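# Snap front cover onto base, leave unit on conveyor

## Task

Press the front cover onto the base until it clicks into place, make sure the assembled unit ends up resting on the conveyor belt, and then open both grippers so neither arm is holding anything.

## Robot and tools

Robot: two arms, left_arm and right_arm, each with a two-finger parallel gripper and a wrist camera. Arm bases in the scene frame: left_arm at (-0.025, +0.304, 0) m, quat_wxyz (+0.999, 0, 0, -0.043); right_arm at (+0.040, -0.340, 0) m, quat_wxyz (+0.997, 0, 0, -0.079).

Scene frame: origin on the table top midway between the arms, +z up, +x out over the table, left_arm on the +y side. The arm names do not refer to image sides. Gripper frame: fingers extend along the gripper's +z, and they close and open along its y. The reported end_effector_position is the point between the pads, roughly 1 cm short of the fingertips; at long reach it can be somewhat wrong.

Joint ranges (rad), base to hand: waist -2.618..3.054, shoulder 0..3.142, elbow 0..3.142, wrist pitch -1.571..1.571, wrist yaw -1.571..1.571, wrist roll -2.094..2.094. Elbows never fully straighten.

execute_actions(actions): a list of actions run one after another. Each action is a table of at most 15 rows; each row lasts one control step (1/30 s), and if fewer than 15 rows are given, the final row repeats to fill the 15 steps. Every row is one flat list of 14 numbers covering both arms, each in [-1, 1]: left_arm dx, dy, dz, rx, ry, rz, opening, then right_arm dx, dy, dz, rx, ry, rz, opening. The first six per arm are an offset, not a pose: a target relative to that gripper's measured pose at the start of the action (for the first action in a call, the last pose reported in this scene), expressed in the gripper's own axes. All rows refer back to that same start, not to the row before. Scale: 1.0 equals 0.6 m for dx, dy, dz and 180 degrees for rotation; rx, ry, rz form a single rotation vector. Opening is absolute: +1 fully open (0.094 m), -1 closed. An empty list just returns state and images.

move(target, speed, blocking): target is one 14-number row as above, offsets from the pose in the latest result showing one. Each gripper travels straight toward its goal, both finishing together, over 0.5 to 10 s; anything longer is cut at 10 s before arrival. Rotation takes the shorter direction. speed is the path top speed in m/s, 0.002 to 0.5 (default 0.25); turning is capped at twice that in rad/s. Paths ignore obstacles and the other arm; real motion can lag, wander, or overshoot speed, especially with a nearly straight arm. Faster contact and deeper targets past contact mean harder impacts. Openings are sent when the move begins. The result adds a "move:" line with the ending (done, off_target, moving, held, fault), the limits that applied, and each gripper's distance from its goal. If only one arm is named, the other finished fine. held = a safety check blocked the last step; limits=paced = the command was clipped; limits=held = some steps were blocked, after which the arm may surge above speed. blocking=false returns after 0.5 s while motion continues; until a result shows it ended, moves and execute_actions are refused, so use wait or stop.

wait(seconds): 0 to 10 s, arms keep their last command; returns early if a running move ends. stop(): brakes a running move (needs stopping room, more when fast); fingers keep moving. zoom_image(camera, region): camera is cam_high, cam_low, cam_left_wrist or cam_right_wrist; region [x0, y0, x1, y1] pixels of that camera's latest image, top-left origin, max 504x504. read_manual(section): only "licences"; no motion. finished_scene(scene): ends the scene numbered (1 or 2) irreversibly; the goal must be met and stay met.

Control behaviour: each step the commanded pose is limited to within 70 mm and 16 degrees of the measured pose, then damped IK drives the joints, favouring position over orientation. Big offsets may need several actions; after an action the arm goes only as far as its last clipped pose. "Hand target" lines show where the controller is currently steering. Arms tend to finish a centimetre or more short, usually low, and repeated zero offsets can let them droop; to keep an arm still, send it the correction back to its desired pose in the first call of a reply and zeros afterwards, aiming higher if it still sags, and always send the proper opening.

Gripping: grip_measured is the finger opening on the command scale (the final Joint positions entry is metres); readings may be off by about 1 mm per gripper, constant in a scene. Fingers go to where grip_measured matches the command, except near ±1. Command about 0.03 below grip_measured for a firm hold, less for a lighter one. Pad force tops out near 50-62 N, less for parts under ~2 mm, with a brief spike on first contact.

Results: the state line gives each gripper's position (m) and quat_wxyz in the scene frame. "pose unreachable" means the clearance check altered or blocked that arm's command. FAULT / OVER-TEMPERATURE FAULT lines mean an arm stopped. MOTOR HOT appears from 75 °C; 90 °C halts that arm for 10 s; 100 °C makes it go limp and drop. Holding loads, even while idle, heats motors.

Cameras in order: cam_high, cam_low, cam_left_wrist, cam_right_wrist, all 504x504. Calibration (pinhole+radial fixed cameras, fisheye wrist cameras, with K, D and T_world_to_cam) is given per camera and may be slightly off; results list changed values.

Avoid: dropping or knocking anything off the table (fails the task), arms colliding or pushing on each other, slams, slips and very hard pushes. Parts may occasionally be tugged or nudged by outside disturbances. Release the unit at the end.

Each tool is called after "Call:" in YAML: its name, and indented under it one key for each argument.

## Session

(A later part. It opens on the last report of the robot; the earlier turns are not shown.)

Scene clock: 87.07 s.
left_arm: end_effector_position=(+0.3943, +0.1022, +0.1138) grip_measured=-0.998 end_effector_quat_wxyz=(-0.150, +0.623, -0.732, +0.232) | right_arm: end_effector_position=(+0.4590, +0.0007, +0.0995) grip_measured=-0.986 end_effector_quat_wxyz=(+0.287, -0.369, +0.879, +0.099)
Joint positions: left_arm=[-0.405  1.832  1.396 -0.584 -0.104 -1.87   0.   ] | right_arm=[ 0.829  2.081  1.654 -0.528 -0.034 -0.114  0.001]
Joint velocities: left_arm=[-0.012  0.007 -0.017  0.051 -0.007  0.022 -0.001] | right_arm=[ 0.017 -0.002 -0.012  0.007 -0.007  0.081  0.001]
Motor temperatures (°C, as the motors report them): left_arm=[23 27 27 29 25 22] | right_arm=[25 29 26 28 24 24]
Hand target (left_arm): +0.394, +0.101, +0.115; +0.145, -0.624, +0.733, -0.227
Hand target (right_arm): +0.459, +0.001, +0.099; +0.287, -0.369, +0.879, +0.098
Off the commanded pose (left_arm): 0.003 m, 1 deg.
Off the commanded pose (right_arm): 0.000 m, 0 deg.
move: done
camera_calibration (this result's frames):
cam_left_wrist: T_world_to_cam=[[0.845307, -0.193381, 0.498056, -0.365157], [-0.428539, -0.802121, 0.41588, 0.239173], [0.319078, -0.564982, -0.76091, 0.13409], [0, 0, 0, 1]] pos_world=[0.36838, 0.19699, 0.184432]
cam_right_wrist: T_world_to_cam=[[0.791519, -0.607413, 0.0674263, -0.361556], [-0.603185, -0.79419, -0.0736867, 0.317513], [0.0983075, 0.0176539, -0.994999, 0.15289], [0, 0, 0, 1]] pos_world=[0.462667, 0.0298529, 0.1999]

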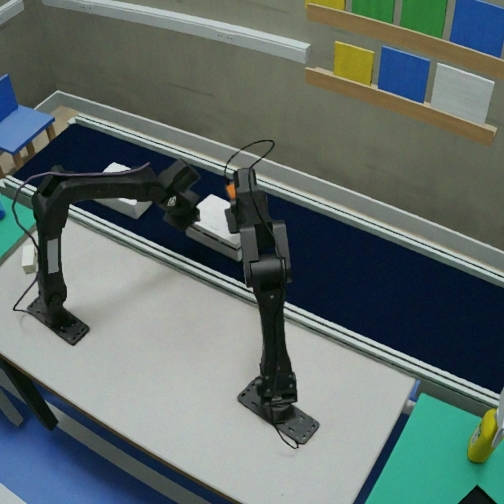

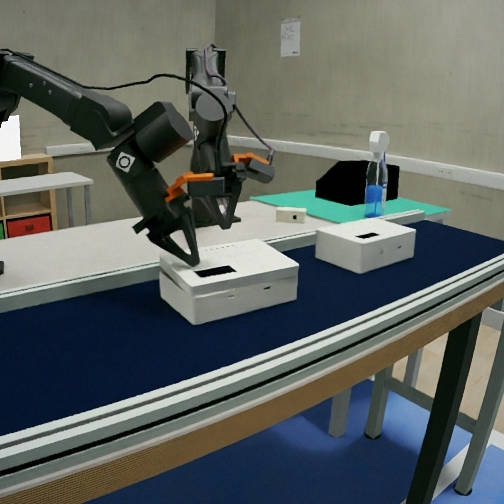

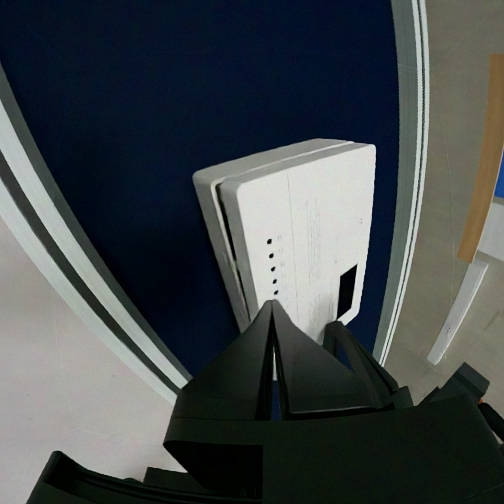

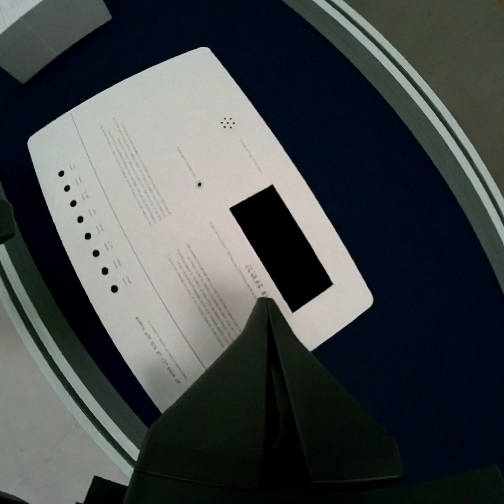

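Call:
move:
  target: [0.02,-0.012,0.10,0,0,0,-1, 0,0,0,0,0,0,-1]
  speed: 0.05

Scene clock: 88.77 s.
left_arm: end_effector_position=(+0.4357, +0.0801, +0.0877) grip_measured=-0.998 end_effector_quat_wxyz=(-0.162, +0.618, -0.723, +0.262) | right_arm: end_effector_position=(+0.4593, +0.0009, +0.0997) grip_measured=-0.986 end_effector_quat_wxyz=(+0.288, -0.369, +0.878, +0.099)
Joint positions: left_arm=[-0.405  1.986  1.461 -0.427 -0.104 -1.87   0.   ] | right_arm=[ 0.829  2.081  1.654 -0.527 -0.034 -0.114  0.001]
Joint velocities: left_arm=[ 0.017 -0.002  0.007  0.007  0.051  0.037  0.   ] | right_arm=[-0.017  0.012  0.012  0.007  0.022  0.022  0.001]
Motor temperatures (°C, as the motors report them): left_arm=[23 27 27 29 25 22] | right_arm=[25 29 26 28 24 24]
Hand target (left_arm): +0.428, +0.082, +0.067; +0.150, -0.622, +0.732, -0.232
Hand target (right_arm): +0.459, +0.001, +0.099; +0.287, -0.369, +0.879, +0.099
Off the commanded pose (left_arm): 0.021 m, 4 deg.
Off the commanded pose (right_arm): 0.000 m, 0 deg.
move: off_target (left_arm)
camera_calibration (this result's frames):
cam_left_wrist: T_world_to_cam=[[0.814065, -0.176304, 0.553367, -0.38403], [-0.453024, -0.788972, 0.415081, 0.259758], [0.36341, -0.588592, -0.722144, 0.0676982], [0, 0, 0, 1]] pos_world=[0.405699, 0.177082, 0.153577]
cam_right_wrist: T_world_to_cam=[[0.791438, -0.607477, 0.0677976, -0.361646], [-0.603096, -0.794119, -0.0751605, 0.317934], [0.0994977, 0.0185964, -0.994864, 0.15252], [0, 0, 0, 1]] pos_world=[0.46279, 0.0299499, 0.200151]

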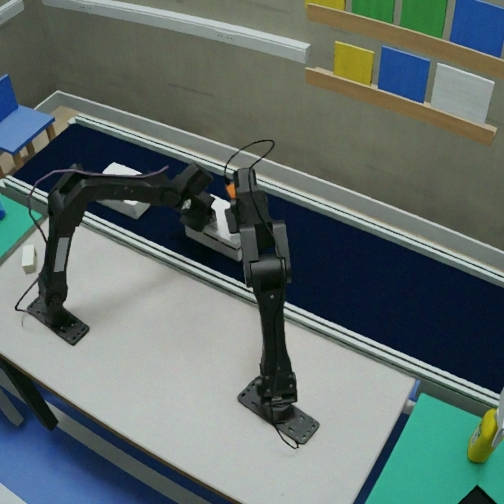

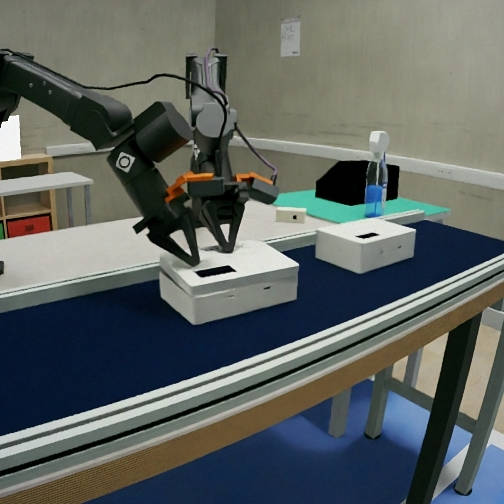

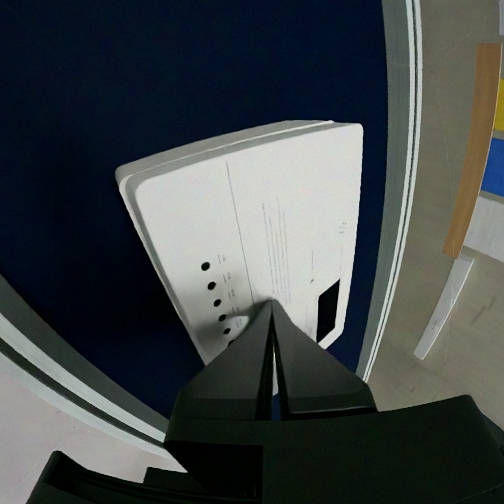

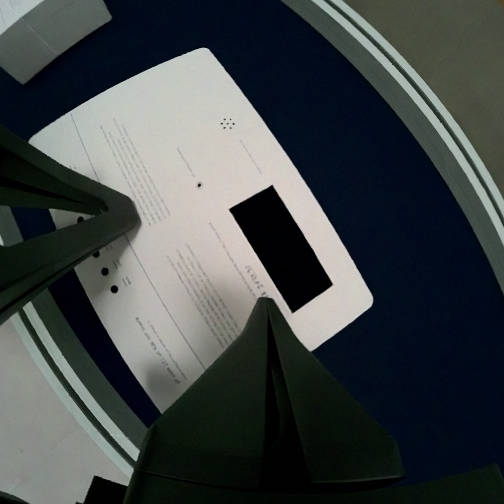

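Call:
move:
  target: [0,0.072,0.07,0,0,0,-1, 0.029,0,0.041,0,0,0,-1]
  speed: 0.04

Call:
zoom_image:
  camera: "cam_high"
  region: [150, 170, 290, 280]

Scene clock: 90.87 s.
left_arm: end_effector_position=(+0.4548, +0.0701, +0.0852) grip_measured=-0.998 end_effector_quat_wxyz=(-0.195, +0.605, -0.694, +0.337) | right_arm: end_effector_position=(+0.4684, +0.0081, +0.0984) grip_measured=-0.986 end_effector_quat_wxyz=(+0.321, -0.365, +0.867, +0.108)
Joint positions: left_arm=[-0.409  1.986  1.332 -0.123 -0.117 -1.879  0.   ] | right_arm=[ 0.829  2.081  1.604 -0.405 -0.034 -0.114  0.001]
Joint velocities: left_arm=[-0.007 -0.017 -0.007 -0.022 -0.022  0.007  0.   ] | right_arm=[-0.012 -0.007  0.017  0.007  0.11   0.007 -0.   ]
Motor temperatures (°C, as the motors report them): left_arm=[23 27 27 29 25 22] | right_arm=[25 29 26 28 24 24]
Hand target (left_arm): +0.423, +0.079, +0.032; +0.163, -0.617, +0.723, -0.263
Hand target (right_arm): +0.459, +0.000, +0.070; +0.288, -0.369, +0.878, +0.099
Off the commanded pose (left_arm): 0.065 m, 10 deg.
Off the commanded pose (right_arm): 0.031 m, 4 deg.
move: off_target (left_arm, right_arm)
camera_calibration (this result's frames):
cam_left_wrist: T_world_to_cam=[[0.718597, -0.118592, 0.68524, -0.371837], [-0.508462, -0.76182, 0.401368, 0.286065], [0.474431, -0.636841, -0.607742, -0.00378545], [0, 0, 0, 1]] pos_world=[0.41445, 0.171422, 0.13768]
cam_right_wrist: T_world_to_cam=[[0.787089, -0.610922, 0.0852367, -0.364052], [-0.596842, -0.789166, -0.144905, 0.333016], [0.155791, 0.06318, -0.985767, 0.122564], [0, 0, 0, 1]] pos_world=[0.466205, 0.0326544, 0.200106]

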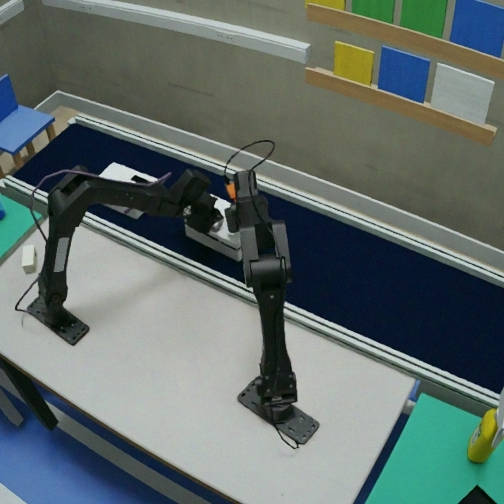

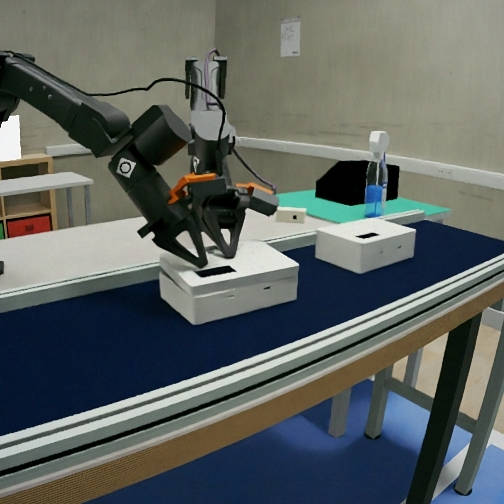

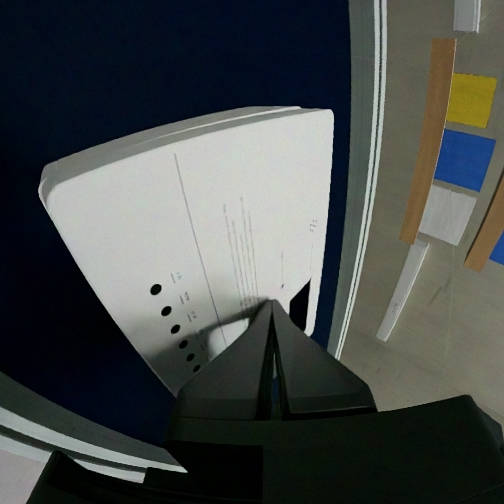

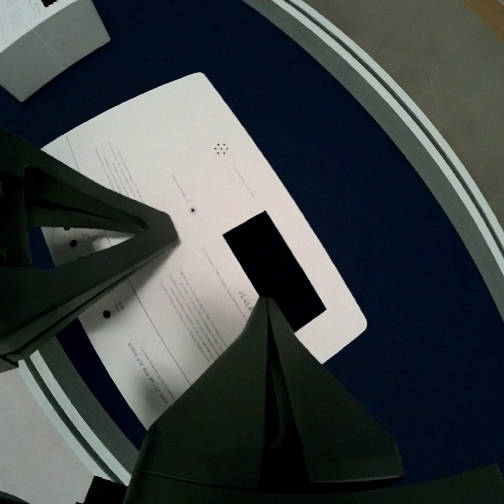

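Region (150, 170, 290, 280) of cam_high's 504x504 image, scaled by 3.600, with more detail than that image has; it fills the top 396 rows of this view, and the rest is white.

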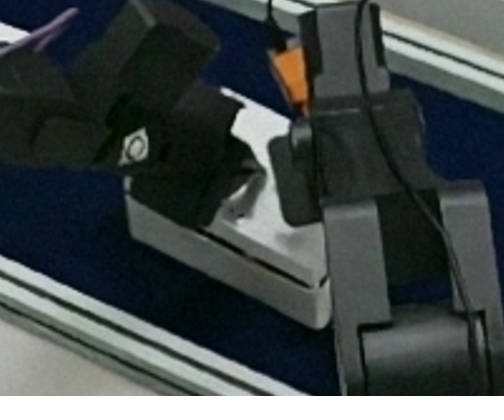

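Call:
move:
  target: [0.01,0.026,-0.078,-0.21,0.049,0.15,-1, 0,0,-0.12,0,0,0,-1]
  speed: 0.2

Scene clock: 94.27 s.
left_arm: end_effector_position=(+0.4111, +0.0718, +0.1059) grip_measured=-0.998 end_effector_quat_wxyz=(+0.014, -0.438, +0.894, -0.091) | right_arm: end_effector_position=(+0.4385, -0.0156, +0.1541) grip_measured=-0.986 end_effector_quat_wxyz=(+0.326, -0.364, +0.866, +0.109)
Joint positions: left_arm=[-0.374  2.352  2.289 -1.345  0.089 -1.376  0.   ] | right_arm=[ 0.829  1.89   1.549 -0.528 -0.034 -0.114  0.001]
Joint velocities: left_arm=[ 0.002 -0.002  0.012  0.007  0.007 -0.022  0.   ] | right_arm=[-0.007 -0.002  0.007  0.037 -0.037  0.037 -0.   ]
Motor temperatures (°C, as the motors report them): left_arm=[23 27 27 28 25 22] | right_arm=[25 29 26 28 24 24]
Hand target (left_arm): +0.412, +0.075, +0.106; +0.010, -0.437, +0.895, -0.088
Hand target (right_arm): +0.435, -0.023, +0.154; +0.321, -0.365, +0.867, +0.108
Off the commanded pose (left_arm): 0.004 m, 1 deg.
Off the commanded pose (right_arm): 0.008 m, 1 deg.
move: done
camera_calibration (this result's frames):
cam_left_wrist: T_world_to_cam=[[0.737448, -0.660472, 0.141236, -0.265589], [-0.634452, -0.605711, 0.480193, 0.289046], [-0.231606, -0.443724, -0.865718, 0.334291], [0, 0, 0, 1]] pos_world=[0.456668, 0.147998, 0.188114]
cam_right_wrist: T_world_to_cam=[[0.786312, -0.611537, 0.0879516, -0.359815], [-0.595493, -0.788097, -0.155857, 0.305666], [0.164627, 0.0701774, -0.983856, 0.179484], [0, 0, 0, 1]] pos_world=[0.435401, 0.0082582, 0.255872]

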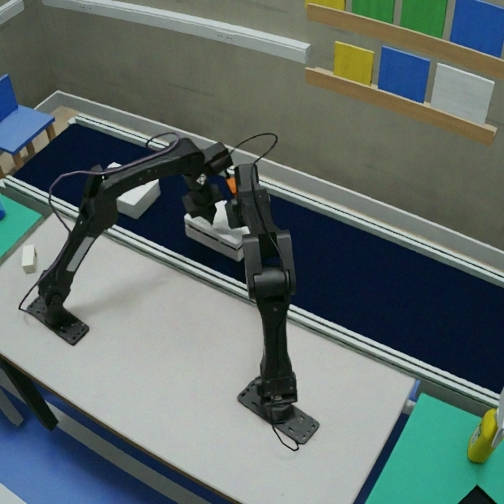

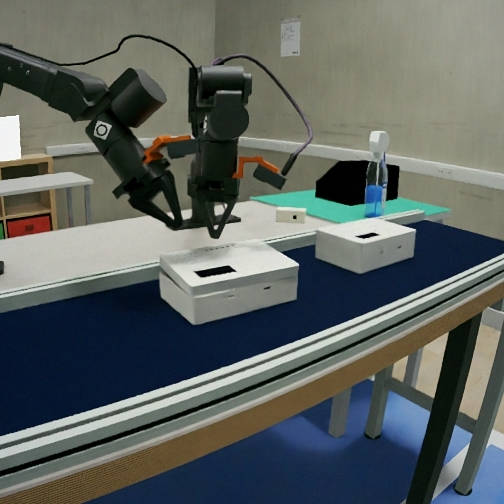

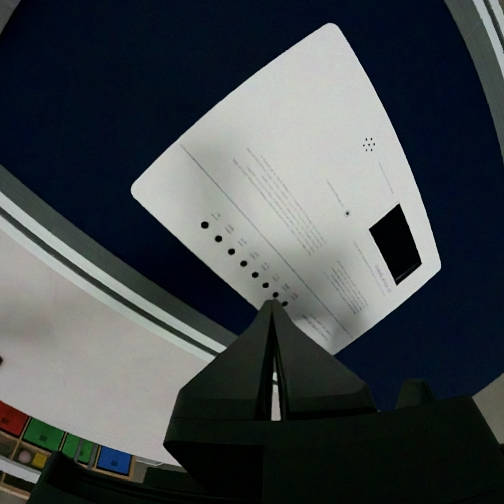

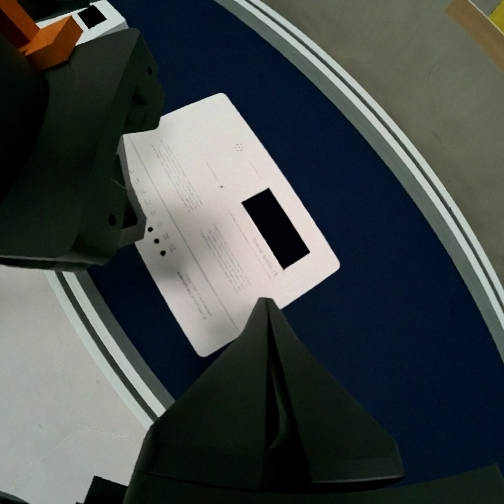

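Call:
move:
  target: [0,0,0.085,0,0,0,-1, 0,-0.1,-0.1,0,0,0,-1]
  speed: 0.06

Call:
zoom_image:
  camera: "cam_high"
  region: [150, 170, 290, 280]

Scene clock: 96.20 s.
left_arm: end_effector_position=(+0.4288, +0.0625, +0.0868) grip_measured=-0.998 end_effector_quat_wxyz=(+0.039, -0.435, +0.891, -0.125) | right_arm: end_effector_position=(+0.4503, -0.0841, +0.1824) grip_measured=-0.986 end_effector_quat_wxyz=(+0.311, -0.362, +0.873, +0.101)
Joint positions: left_arm=[-0.374  2.332  2.161 -1.153  0.091 -1.379  0.   ] | right_arm=[ 0.67   1.801  1.572 -0.685 -0.121 -0.235  0.001]
Joint velocities: left_arm=[-0.002 -0.007  0.007 -0.051  0.022  0.022  0.001] | right_arm=[-0.017 -0.002  0.007 -0.022 -0.037 -0.037 -0.001]
Motor temperatures (°C, as the motors report them): left_arm=[23 27 27 28 25 22] | right_arm=[25 29 26 28 24 24]
Hand target (left_arm): +0.415, +0.066, +0.057; +0.014, -0.438, +0.894, -0.090
Hand target (right_arm): +0.452, -0.085, +0.202; +0.326, -0.365, +0.866, +0.108
Off the commanded pose (left_arm): 0.033 m, 5 deg.
Off the commanded pose (right_arm): 0.020 m, 2 deg.
move: off_target (left_arm, right_arm)
camera_calibration (this result's frames):
cam_left_wrist: T_world_to_cam=[[0.725114, -0.651974, 0.221675, -0.284345], [-0.668118, -0.588087, 0.455821, 0.319302], [-0.166819, -0.478627, -0.862025, 0.291825], [0, 0, 0, 1]] pos_world=[0.468196, 0.142067, 0.169049]
cam_right_wrist: T_world_to_cam=[[0.782089, -0.617476, 0.0840216, -0.411322], [-0.607264, -0.785437, -0.119659, 0.262013], [0.13988, 0.0425605, -0.989253, 0.220087], [0, 0, 0, 1]] pos_world=[0.450015, -0.057554, 0.283634]

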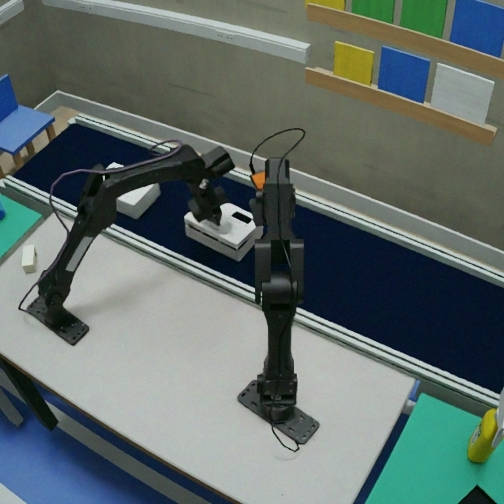

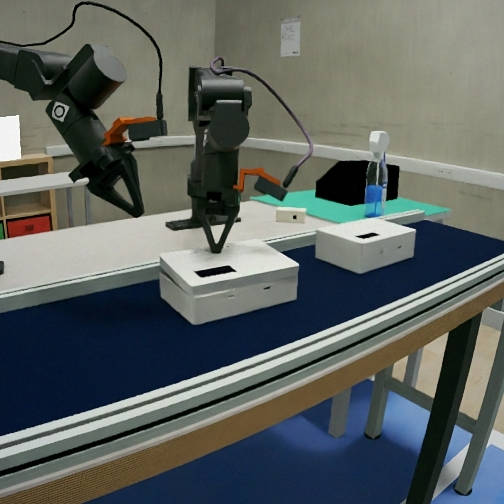

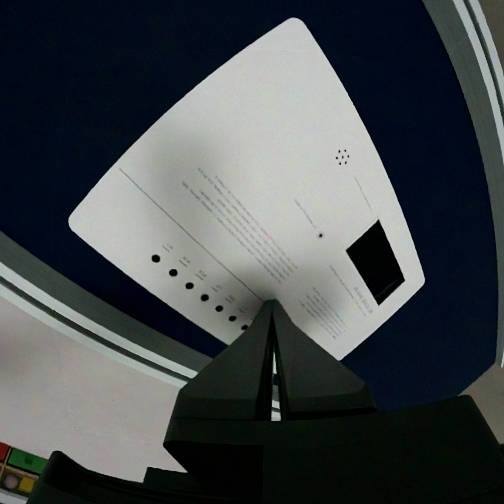

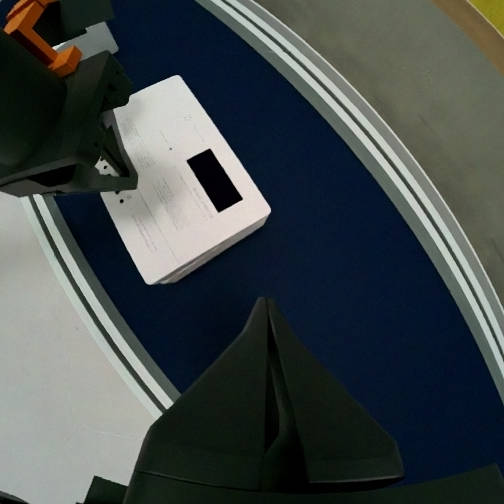

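Region (150, 170, 290, 280) of cam_high's 504x504 image, scaled by 3.600, with more detail than that image has; it fills the top 396 rows of this view, and the rest is white.

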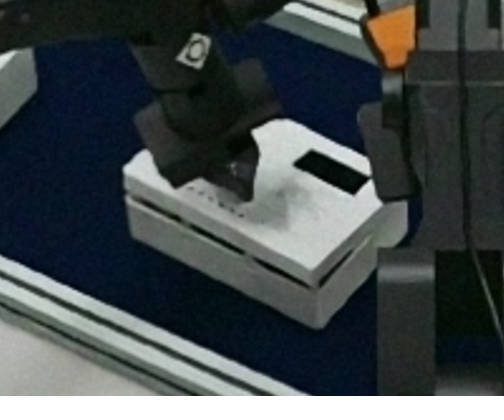

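Call:
zoom_image:
  camera: "cam_low"
  region: [150, 235, 310, 335]

Region (150, 235, 310, 335) of cam_low's 504x504 image, scaled by 3.150, with more detail than that image has; it fills the top 315 rows of this view, and the rest is white.

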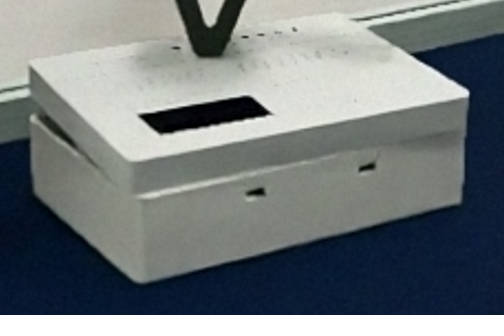

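Call:
move:
  target: [0,0.01,0.03,0,0,0,-1, 0.081,0.036,0.129,0,0,0,-1]
  speed: 0.15

Scene clock: 98.00 s.
left_arm: end_effector_position=(+0.4364, +0.0585, +0.0872) grip_measured=-0.998 end_effector_quat_wxyz=(+0.055, -0.432, +0.888, -0.148) | right_arm: end_effector_position=(+0.4472, -0.0664, +0.0942) grip_measured=-0.986 end_effector_quat_wxyz=(+0.311, -0.364, +0.872, +0.102)
Joint positions: left_arm=[-0.374  2.305  2.1   -1.063  0.092 -1.379  0.   ] | right_arm=[ 0.713  1.877  1.312 -0.346 -0.097 -0.202  0.001]
Joint velocities: left_arm=[-0.012 -0.012  0.002  0.007 -0.037  0.081 -0.001] | right_arm=[-0.002 -0.012 -0.017  0.051  0.022 -0.007  0.   ]
Motor temperatures (°C, as the motors report them): left_arm=[23 28 27 28 25 22] | right_arm=[25 29 26 29 24 24]
Hand target (left_arm): +0.427, +0.063, +0.069; +0.039, -0.435, +0.891, -0.125
Hand target (right_arm): +0.444, -0.064, +0.091; +0.311, -0.362, +0.873, +0.101
Off the commanded pose (left_arm): 0.022 m, 3 deg.
Off the commanded pose (right_arm): 0.004 m, 0 deg.
move: off_target (left_arm)
camera_calibration (this result's frames):
cam_left_wrist: T_world_to_cam=[[0.712374, -0.645702, 0.274938, -0.292033], [-0.690833, -0.576202, 0.436739, 0.332718], [-0.123583, -0.501058, -0.856544, 0.273556], [0, 0, 0, 1]] pos_world=[0.471696, 0.140214, 0.169293]
cam_right_wrist: T_world_to_cam=[[0.784019, -0.615118, 0.0833335, -0.391232], [-0.604787, -0.787195, -0.120651, 0.262361], [0.139814, 0.0441934, -0.989191, 0.132566], [0, 0, 0, 1]] pos_world=[0.446871, -0.0399832, 0.195389]

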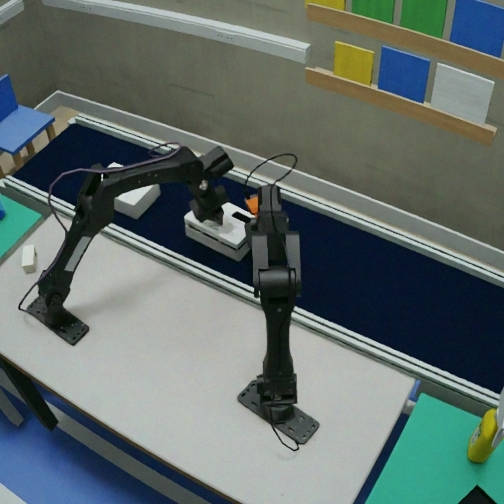

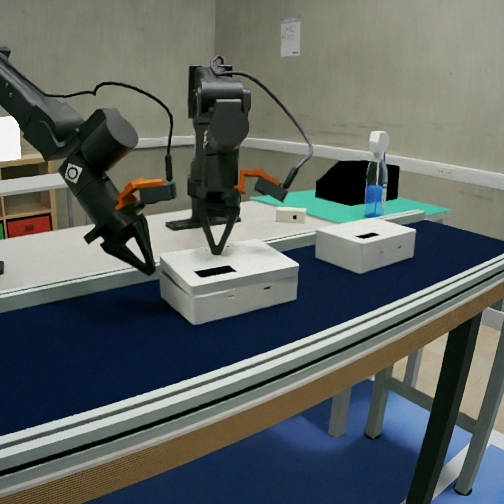

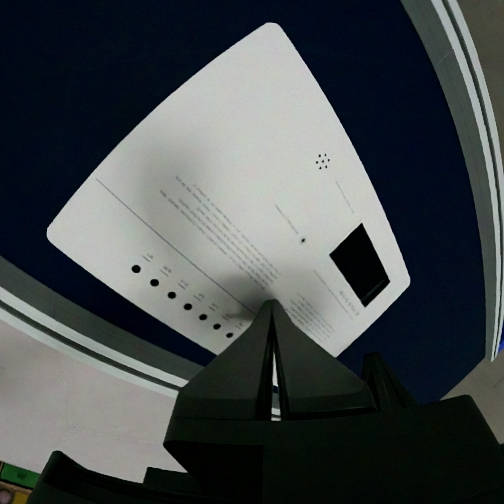

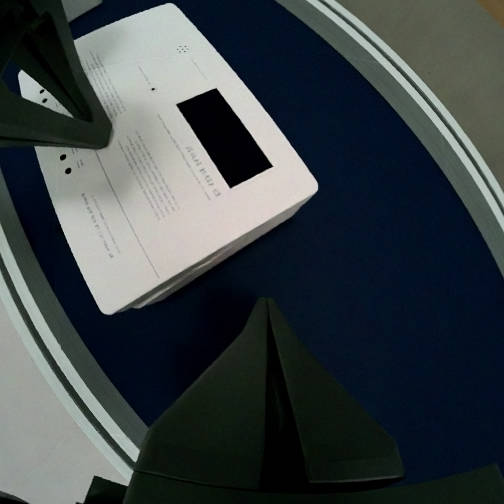

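Call:
move:
  target: [0,0.02,0.02,0,0,0,-1, -0.038,0.054,0.035,0,0,0,-1]
  speed: 0.04

Call:
zoom_image:
  camera: "cam_high"
  region: [150, 170, 290, 280]

Scene clock: 100.43 s.
left_arm: end_effector_position=(+0.4381, +0.0577, +0.0874) grip_measured=-0.998 end_effector_quat_wxyz=(+0.069, -0.430, +0.885, -0.166) | right_arm: end_effector_position=(+0.4456, -0.0379, +0.0819) grip_measured=-0.986 end_effector_quat_wxyz=(+0.301, -0.360, +0.879, +0.089)
Joint positions: left_arm=[-0.374  2.258  2.008 -0.97   0.092 -1.379  0.   ] | right_arm=[ 0.787  1.957  1.387 -0.363 -0.029 -0.139  0.001]
Joint velocities: left_arm=[-0.002  0.007 -0.007  0.022 -0.022 -0.022 -0.   ] | right_arm=[ 0.002 -0.012  0.002 -0.037  0.051 -0.022 -0.   ]
Motor temperatures (°C, as the motors report them): left_arm=[23 28 27 28 25 22] | right_arm=[25 29 26 29 24 24]
Hand target (left_arm): +0.430, +0.063, +0.073; +0.055, -0.432, +0.888, -0.147
Hand target (right_arm): +0.446, -0.022, +0.091; +0.311, -0.363, +0.872, +0.103
Off the commanded pose (left_arm): 0.018 m, 3 deg.
Off the commanded pose (right_arm): 0.018 m, 2 deg.
move: off_target (left_arm, right_arm)
camera_calibration (this result's frames):
cam_left_wrist: T_world_to_cam=[[0.699899, -0.639543, 0.318004, -0.292452], [-0.708842, -0.567312, 0.419167, 0.342222], [-0.087668, -0.518789, -0.850396, 0.258266], [0, 0, 0, 1]] pos_world=[0.46991, 0.141096, 0.169181]
cam_right_wrist: T_world_to_cam=[[0.774119, -0.626455, 0.0910718, -0.368102], [-0.619973, -0.779333, -0.0909621, 0.286986], [0.127959, 0.0139535, -0.991681, 0.123759], [0, 0, 0, 1]] pos_world=[0.447042, -0.00866812, 0.182358]

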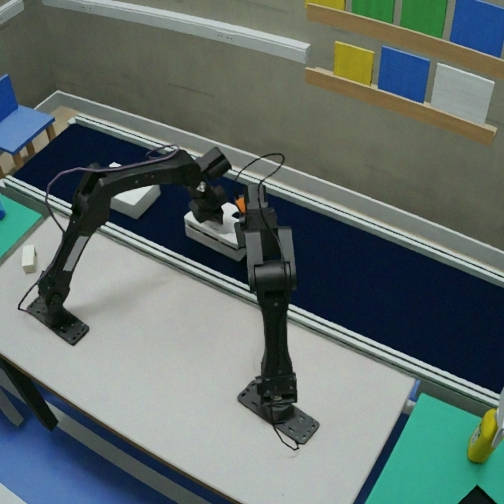

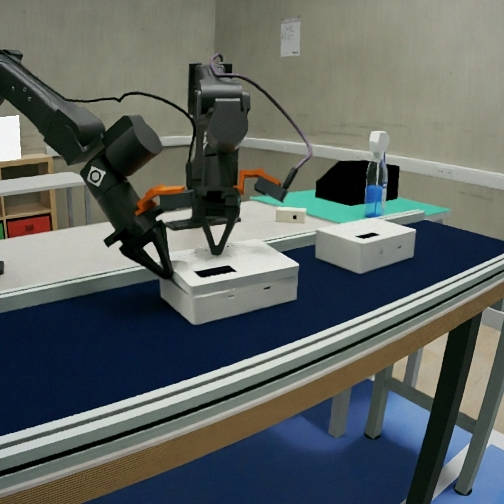

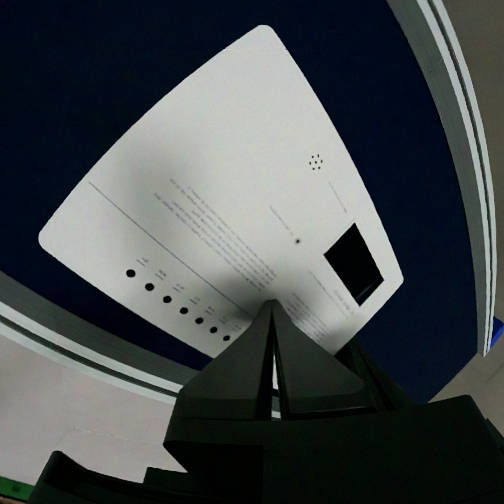

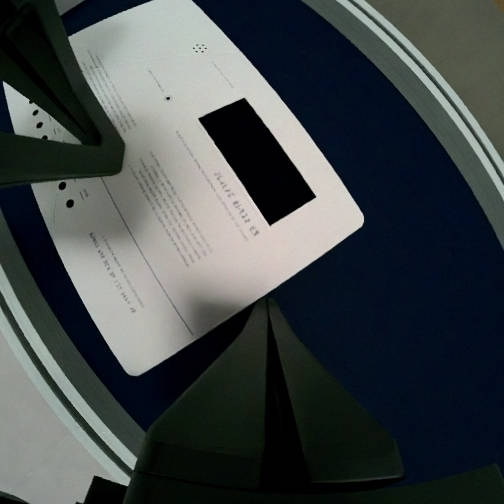

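Region (150, 170, 290, 280) of cam_high's 504x504 image, scaled by 3.600, with more detail than that image has; it fills the top 396 rows of this view, and the rest is white.

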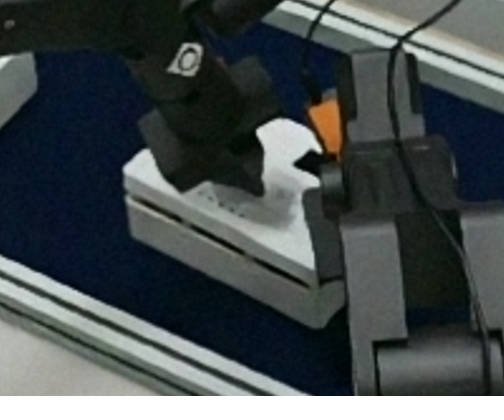

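Call:
move:
  target: [0.055,0.075,-0.075,0.237,-0.114,-0.147,-1, 0.01,-0.01,-0.01,0,0,0,-1]
  speed: 0.25

Call:
zoom_image:
  camera: "cam_left_wrist"
  region: [110, 60, 310, 360]

Scene clock: 103.43 s.
left_arm: end_effector_position=(+0.3748, +0.0651, +0.1149) grip_measured=-0.998 end_effector_quat_wxyz=(-0.323, +0.579, -0.627, +0.409) | right_arm: end_effector_position=(+0.4442, -0.0424, +0.0785) grip_measured=-0.986 end_effector_quat_wxyz=(+0.297, -0.360, +0.880, +0.086)
Joint positions: left_arm=[-0.639  1.719  0.858  0.316 -0.498 -1.931  0.   ] | right_arm=[ 0.782  1.952  1.372 -0.362 -0.027 -0.144  0.001]
Joint velocities: left_arm=[-0.022  0.007  0.002 -0.022 -0.095 -0.037  0.   ] | right_arm=[ 0.007  0.022 -0.002  0.007 -0.11  -0.066 -0.001]
Motor temperatures (°C, as the motors report them): left_arm=[23 28 27 28 25 22] | right_arm=[25 29 26 29 24 24]
Hand target (left_arm): +0.372, +0.067, +0.116; -0.331, +0.579, -0.624, +0.407
Hand target (right_arm): +0.444, -0.048, +0.083; +0.301, -0.360, +0.879, +0.089
Off the commanded pose (left_arm): 0.004 m, 1 deg.
Off the commanded pose (right_arm): 0.007 m, 1 deg.
move: done
camera_calibration (this result's frames):
cam_left_wrist: T_world_to_cam=[[0.484538, -0.0714109, 0.871851, -0.272108], [-0.523228, -0.822381, 0.223429, 0.259543], [0.701039, -0.564437, -0.435839, -0.0603731], [0, 0, 0, 1]] pos_world=[0.309971, 0.159935, 0.152935]
cam_right_wrist: T_world_to_cam=[[0.773268, -0.627233, 0.0929265, -0.369317], [-0.622031, -0.778818, -0.0807449, 0.282354], [0.123019, 0.00463423, -0.992394, 0.122482], [0, 0, 0, 1]] pos_world=[0.446146, -0.012313, 0.178668]

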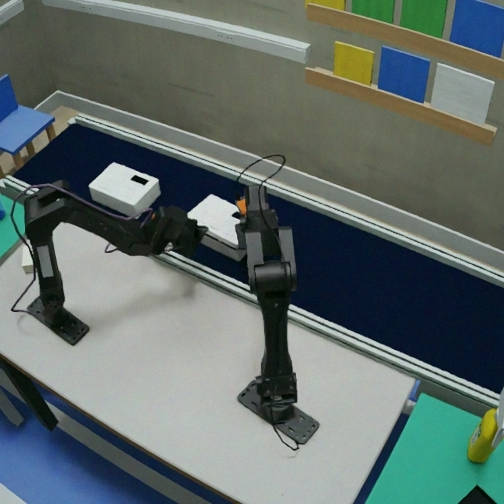

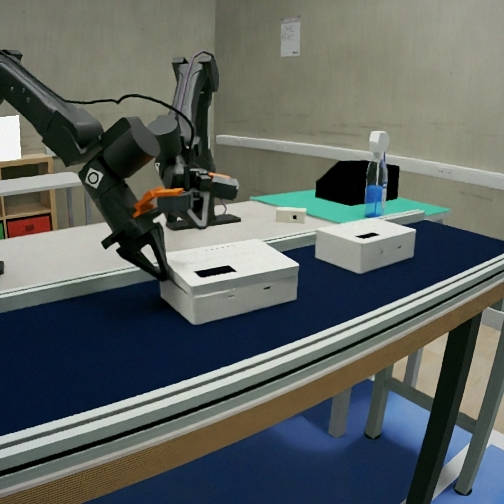

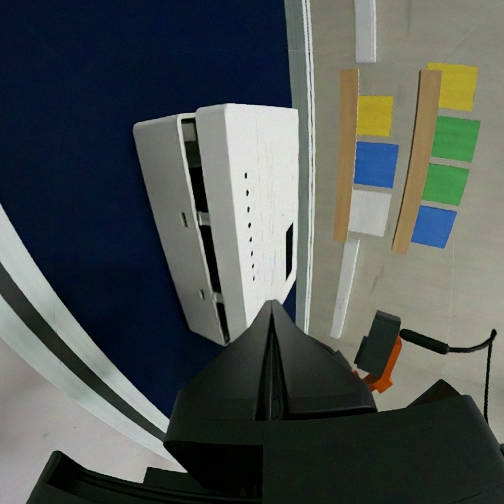

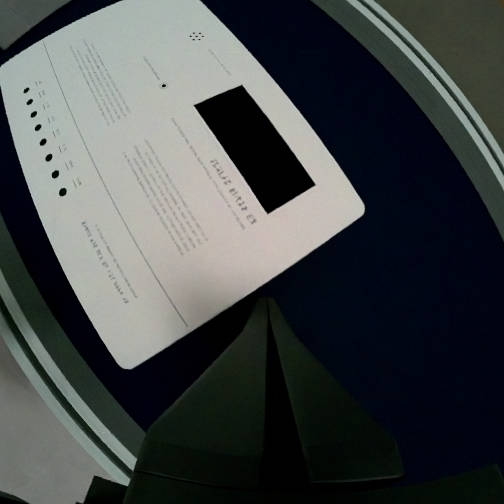

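Region (110, 60, 310, 360) of cam_left_wrist's 504x504 image, scaled by 1.680, with more detail than that image has.

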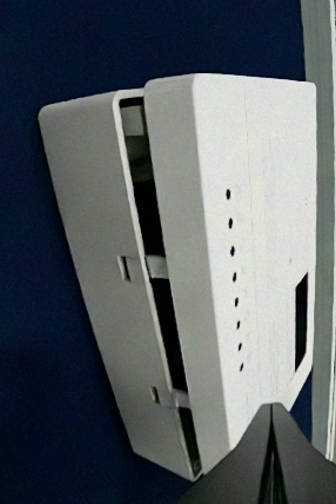

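Call:
zoom_image:
  camera: "cam_left_wrist"
  region: [160, 190, 250, 320]

Region (160, 190, 250, 320) of cam_left_wrist's 504x504 image, scaled by 3.877, with more detail than that image has; it fills the left 349 columns of this view, and the rest is white.

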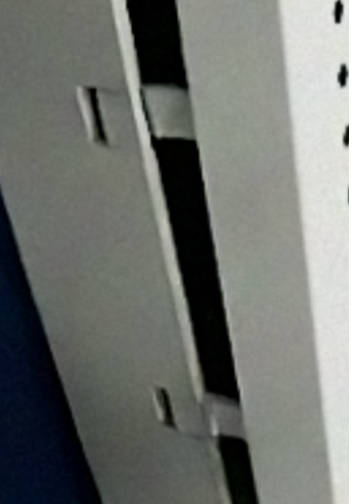

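Call:
move:
  target: [0,0,0,0,0,0,-1, -0.018,-0.008,-0.03,0,0,0,-1]
  speed: 0.05

Scene clock: 104.93 s.
left_arm: end_effector_position=(+0.3750, +0.0651, +0.1153) grip_measured=-0.998 end_effector_quat_wxyz=(-0.323, +0.579, -0.626, +0.410) | right_arm: end_effector_position=(+0.4382, -0.0468, +0.0809) grip_measured=-0.986 end_effector_quat_wxyz=(+0.281, -0.362, +0.885, +0.082)
Joint positions: left_arm=[-0.639  1.719  0.858  0.317 -0.499 -1.931  0.   ] | right_arm=[ 0.782  1.942  1.388 -0.423 -0.027 -0.144  0.001]
Joint velocities: left_arm=[ 0.007 -0.007 -0.012 -0.066 -0.022 -0.007 -0.   ] | right_arm=[-0.007  0.012  0.007 -0.037 -0.037 -0.051  0.   ]
Motor temperatures (°C, as the motors report them): left_arm=[23 28 27 28 25 22] | right_arm=[25 30 26 29 24 24]
Hand target (left_arm): +0.375, +0.065, +0.115; -0.323, +0.579, -0.627, +0.409
Hand target (right_arm): +0.445, -0.047, +0.100; +0.298, -0.360, +0.880, +0.086
Off the commanded pose (left_arm): 0.000 m, 0 deg.
Off the commanded pose (right_arm): 0.020 m, 2 deg.
move: off_target (right_arm)
camera_calibration (this result's frames):
cam_left_wrist: T_world_to_cam=[[0.483076, -0.0698471, 0.872788, -0.272243], [-0.522676, -0.822726, 0.223453, 0.259413], [0.702458, -0.56413, -0.433946, -0.0610951], [0, 0, 0, 1]] pos_world=[0.310019, 0.159945, 0.153132]
cam_right_wrist: T_world_to_cam=[[0.775733, -0.625461, 0.0838873, -0.367871], [-0.623823, -0.780105, -0.0477556, 0.273513], [0.0953102, -0.0152852, -0.99533, 0.137063], [0, 0, 0, 1]] pos_world=[0.44293, -0.0146254, 0.180344]

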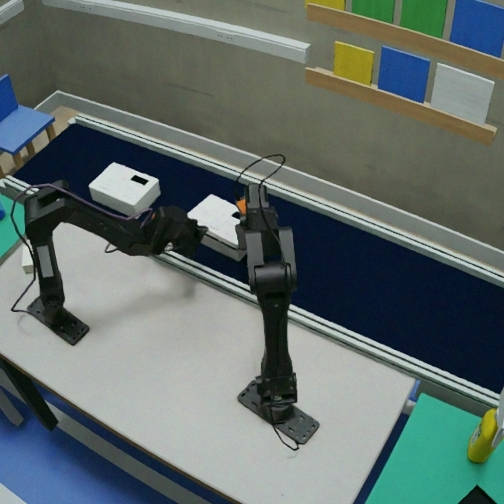

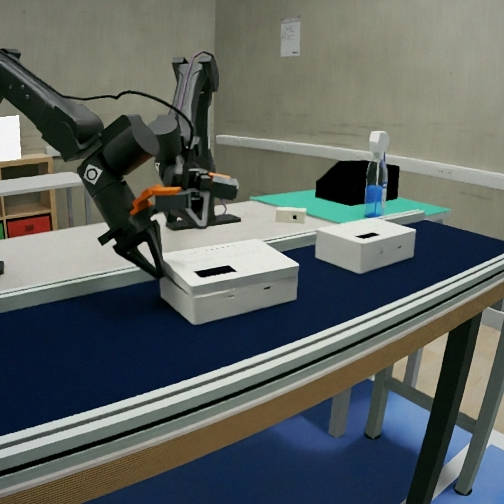

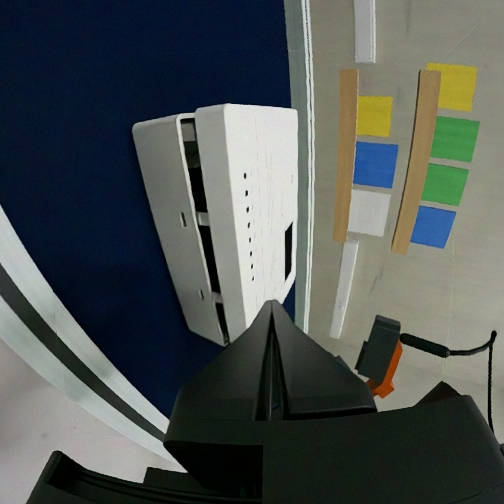

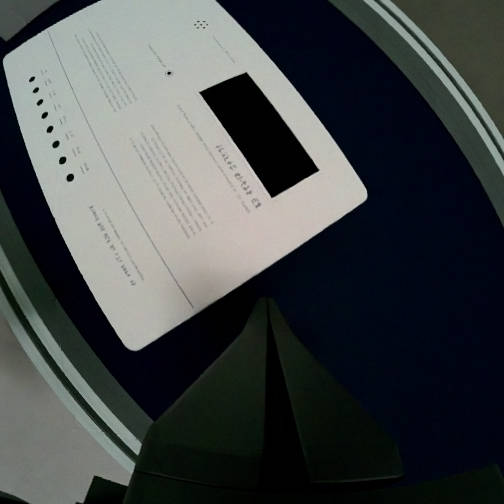

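Call:
move:
  target: [0,0,0,0,0,0,-1, -0.032,0,-0.045,0,0,0,-1]
  speed: 0.05

Scene clock: 106.07 s.
left_arm: end_effector_position=(+0.3750, +0.0651, +0.1153) grip_measured=-0.998 end_effector_quat_wxyz=(-0.323, +0.579, -0.626, +0.410) | right_arm: end_effector_position=(+0.4348, -0.0492, +0.0960) grip_measured=-0.986 end_effector_quat_wxyz=(+0.267, -0.363, +0.889, +0.078)
Joint positions: left_arm=[-0.639  1.719  0.858  0.317 -0.499 -1.932  0.   ] | right_arm=[ 0.782  1.93   1.451 -0.529 -0.027 -0.144  0.001]
Joint velocities: left_arm=[-0.002  0.022 -0.007 -0.007 -0.007 -0.007 -0.001] | right_arm=[-0.007 -0.002  0.007  0.007 -0.007 -0.037  0.   ]
Motor temperatures (°C, as the motors report them): left_arm=[23 28 27 28 25 22] | right_arm=[25 30 26 29 24 24]
Hand target (left_arm): +0.375, +0.065, +0.115; -0.323, +0.579, -0.626, +0.410
Hand target (right_arm): +0.438, -0.045, +0.114; +0.281, -0.362, +0.885, +0.082
Off the commanded pose (left_arm): 0.000 m, 0 deg.
Off the commanded pose (right_arm): 0.019 m, 2 deg.
move: off_target (right_arm)
camera_calibration (this result's frames):
cam_left_wrist: T_world_to_cam=[[0.483134, -0.0694704, 0.872786, -0.272289], [-0.522522, -0.822742, 0.223757, 0.259321], [0.702533, -0.564154, -0.433794, -0.0611392], [0, 0, 0, 1]] pos_world=[0.310005, 0.159946, 0.153103]
cam_right_wrist: T_world_to_cam=[[0.777758, -0.624005, 0.0755652, -0.368042], [-0.624653, -0.780703, -0.0176487, 0.267668], [0.0700068, -0.0334756, -0.996985, 0.16261], [0, 0, 0, 1]] pos_world=[0.442064, -0.015248, 0.194654]

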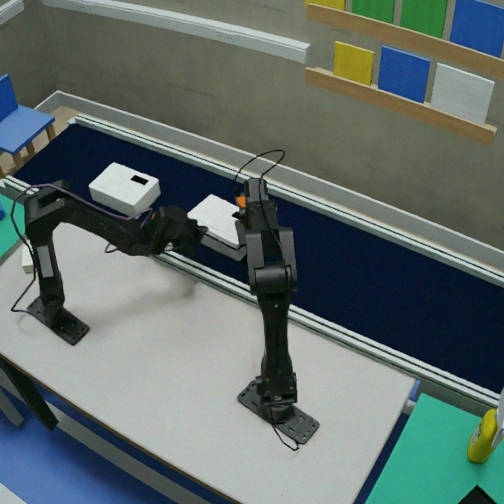

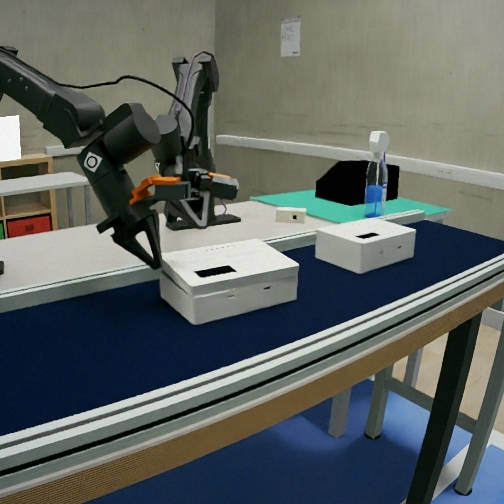

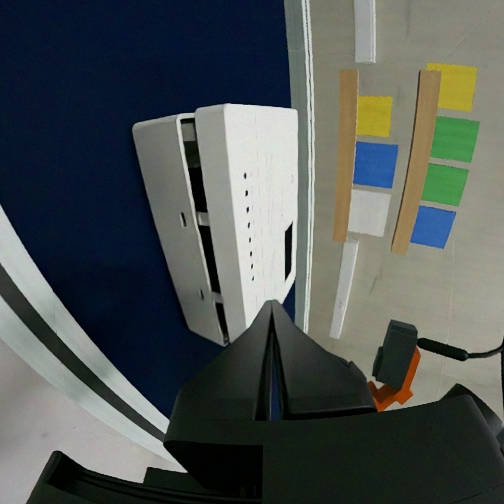

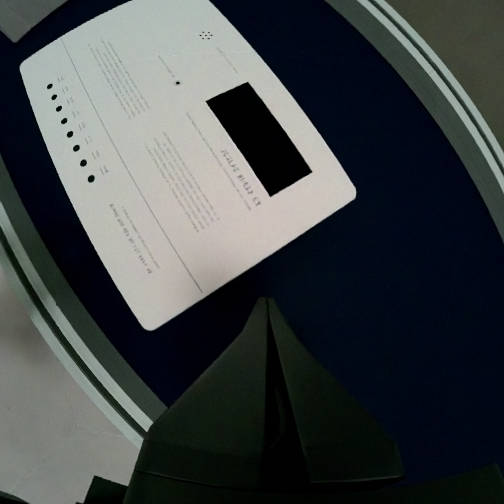

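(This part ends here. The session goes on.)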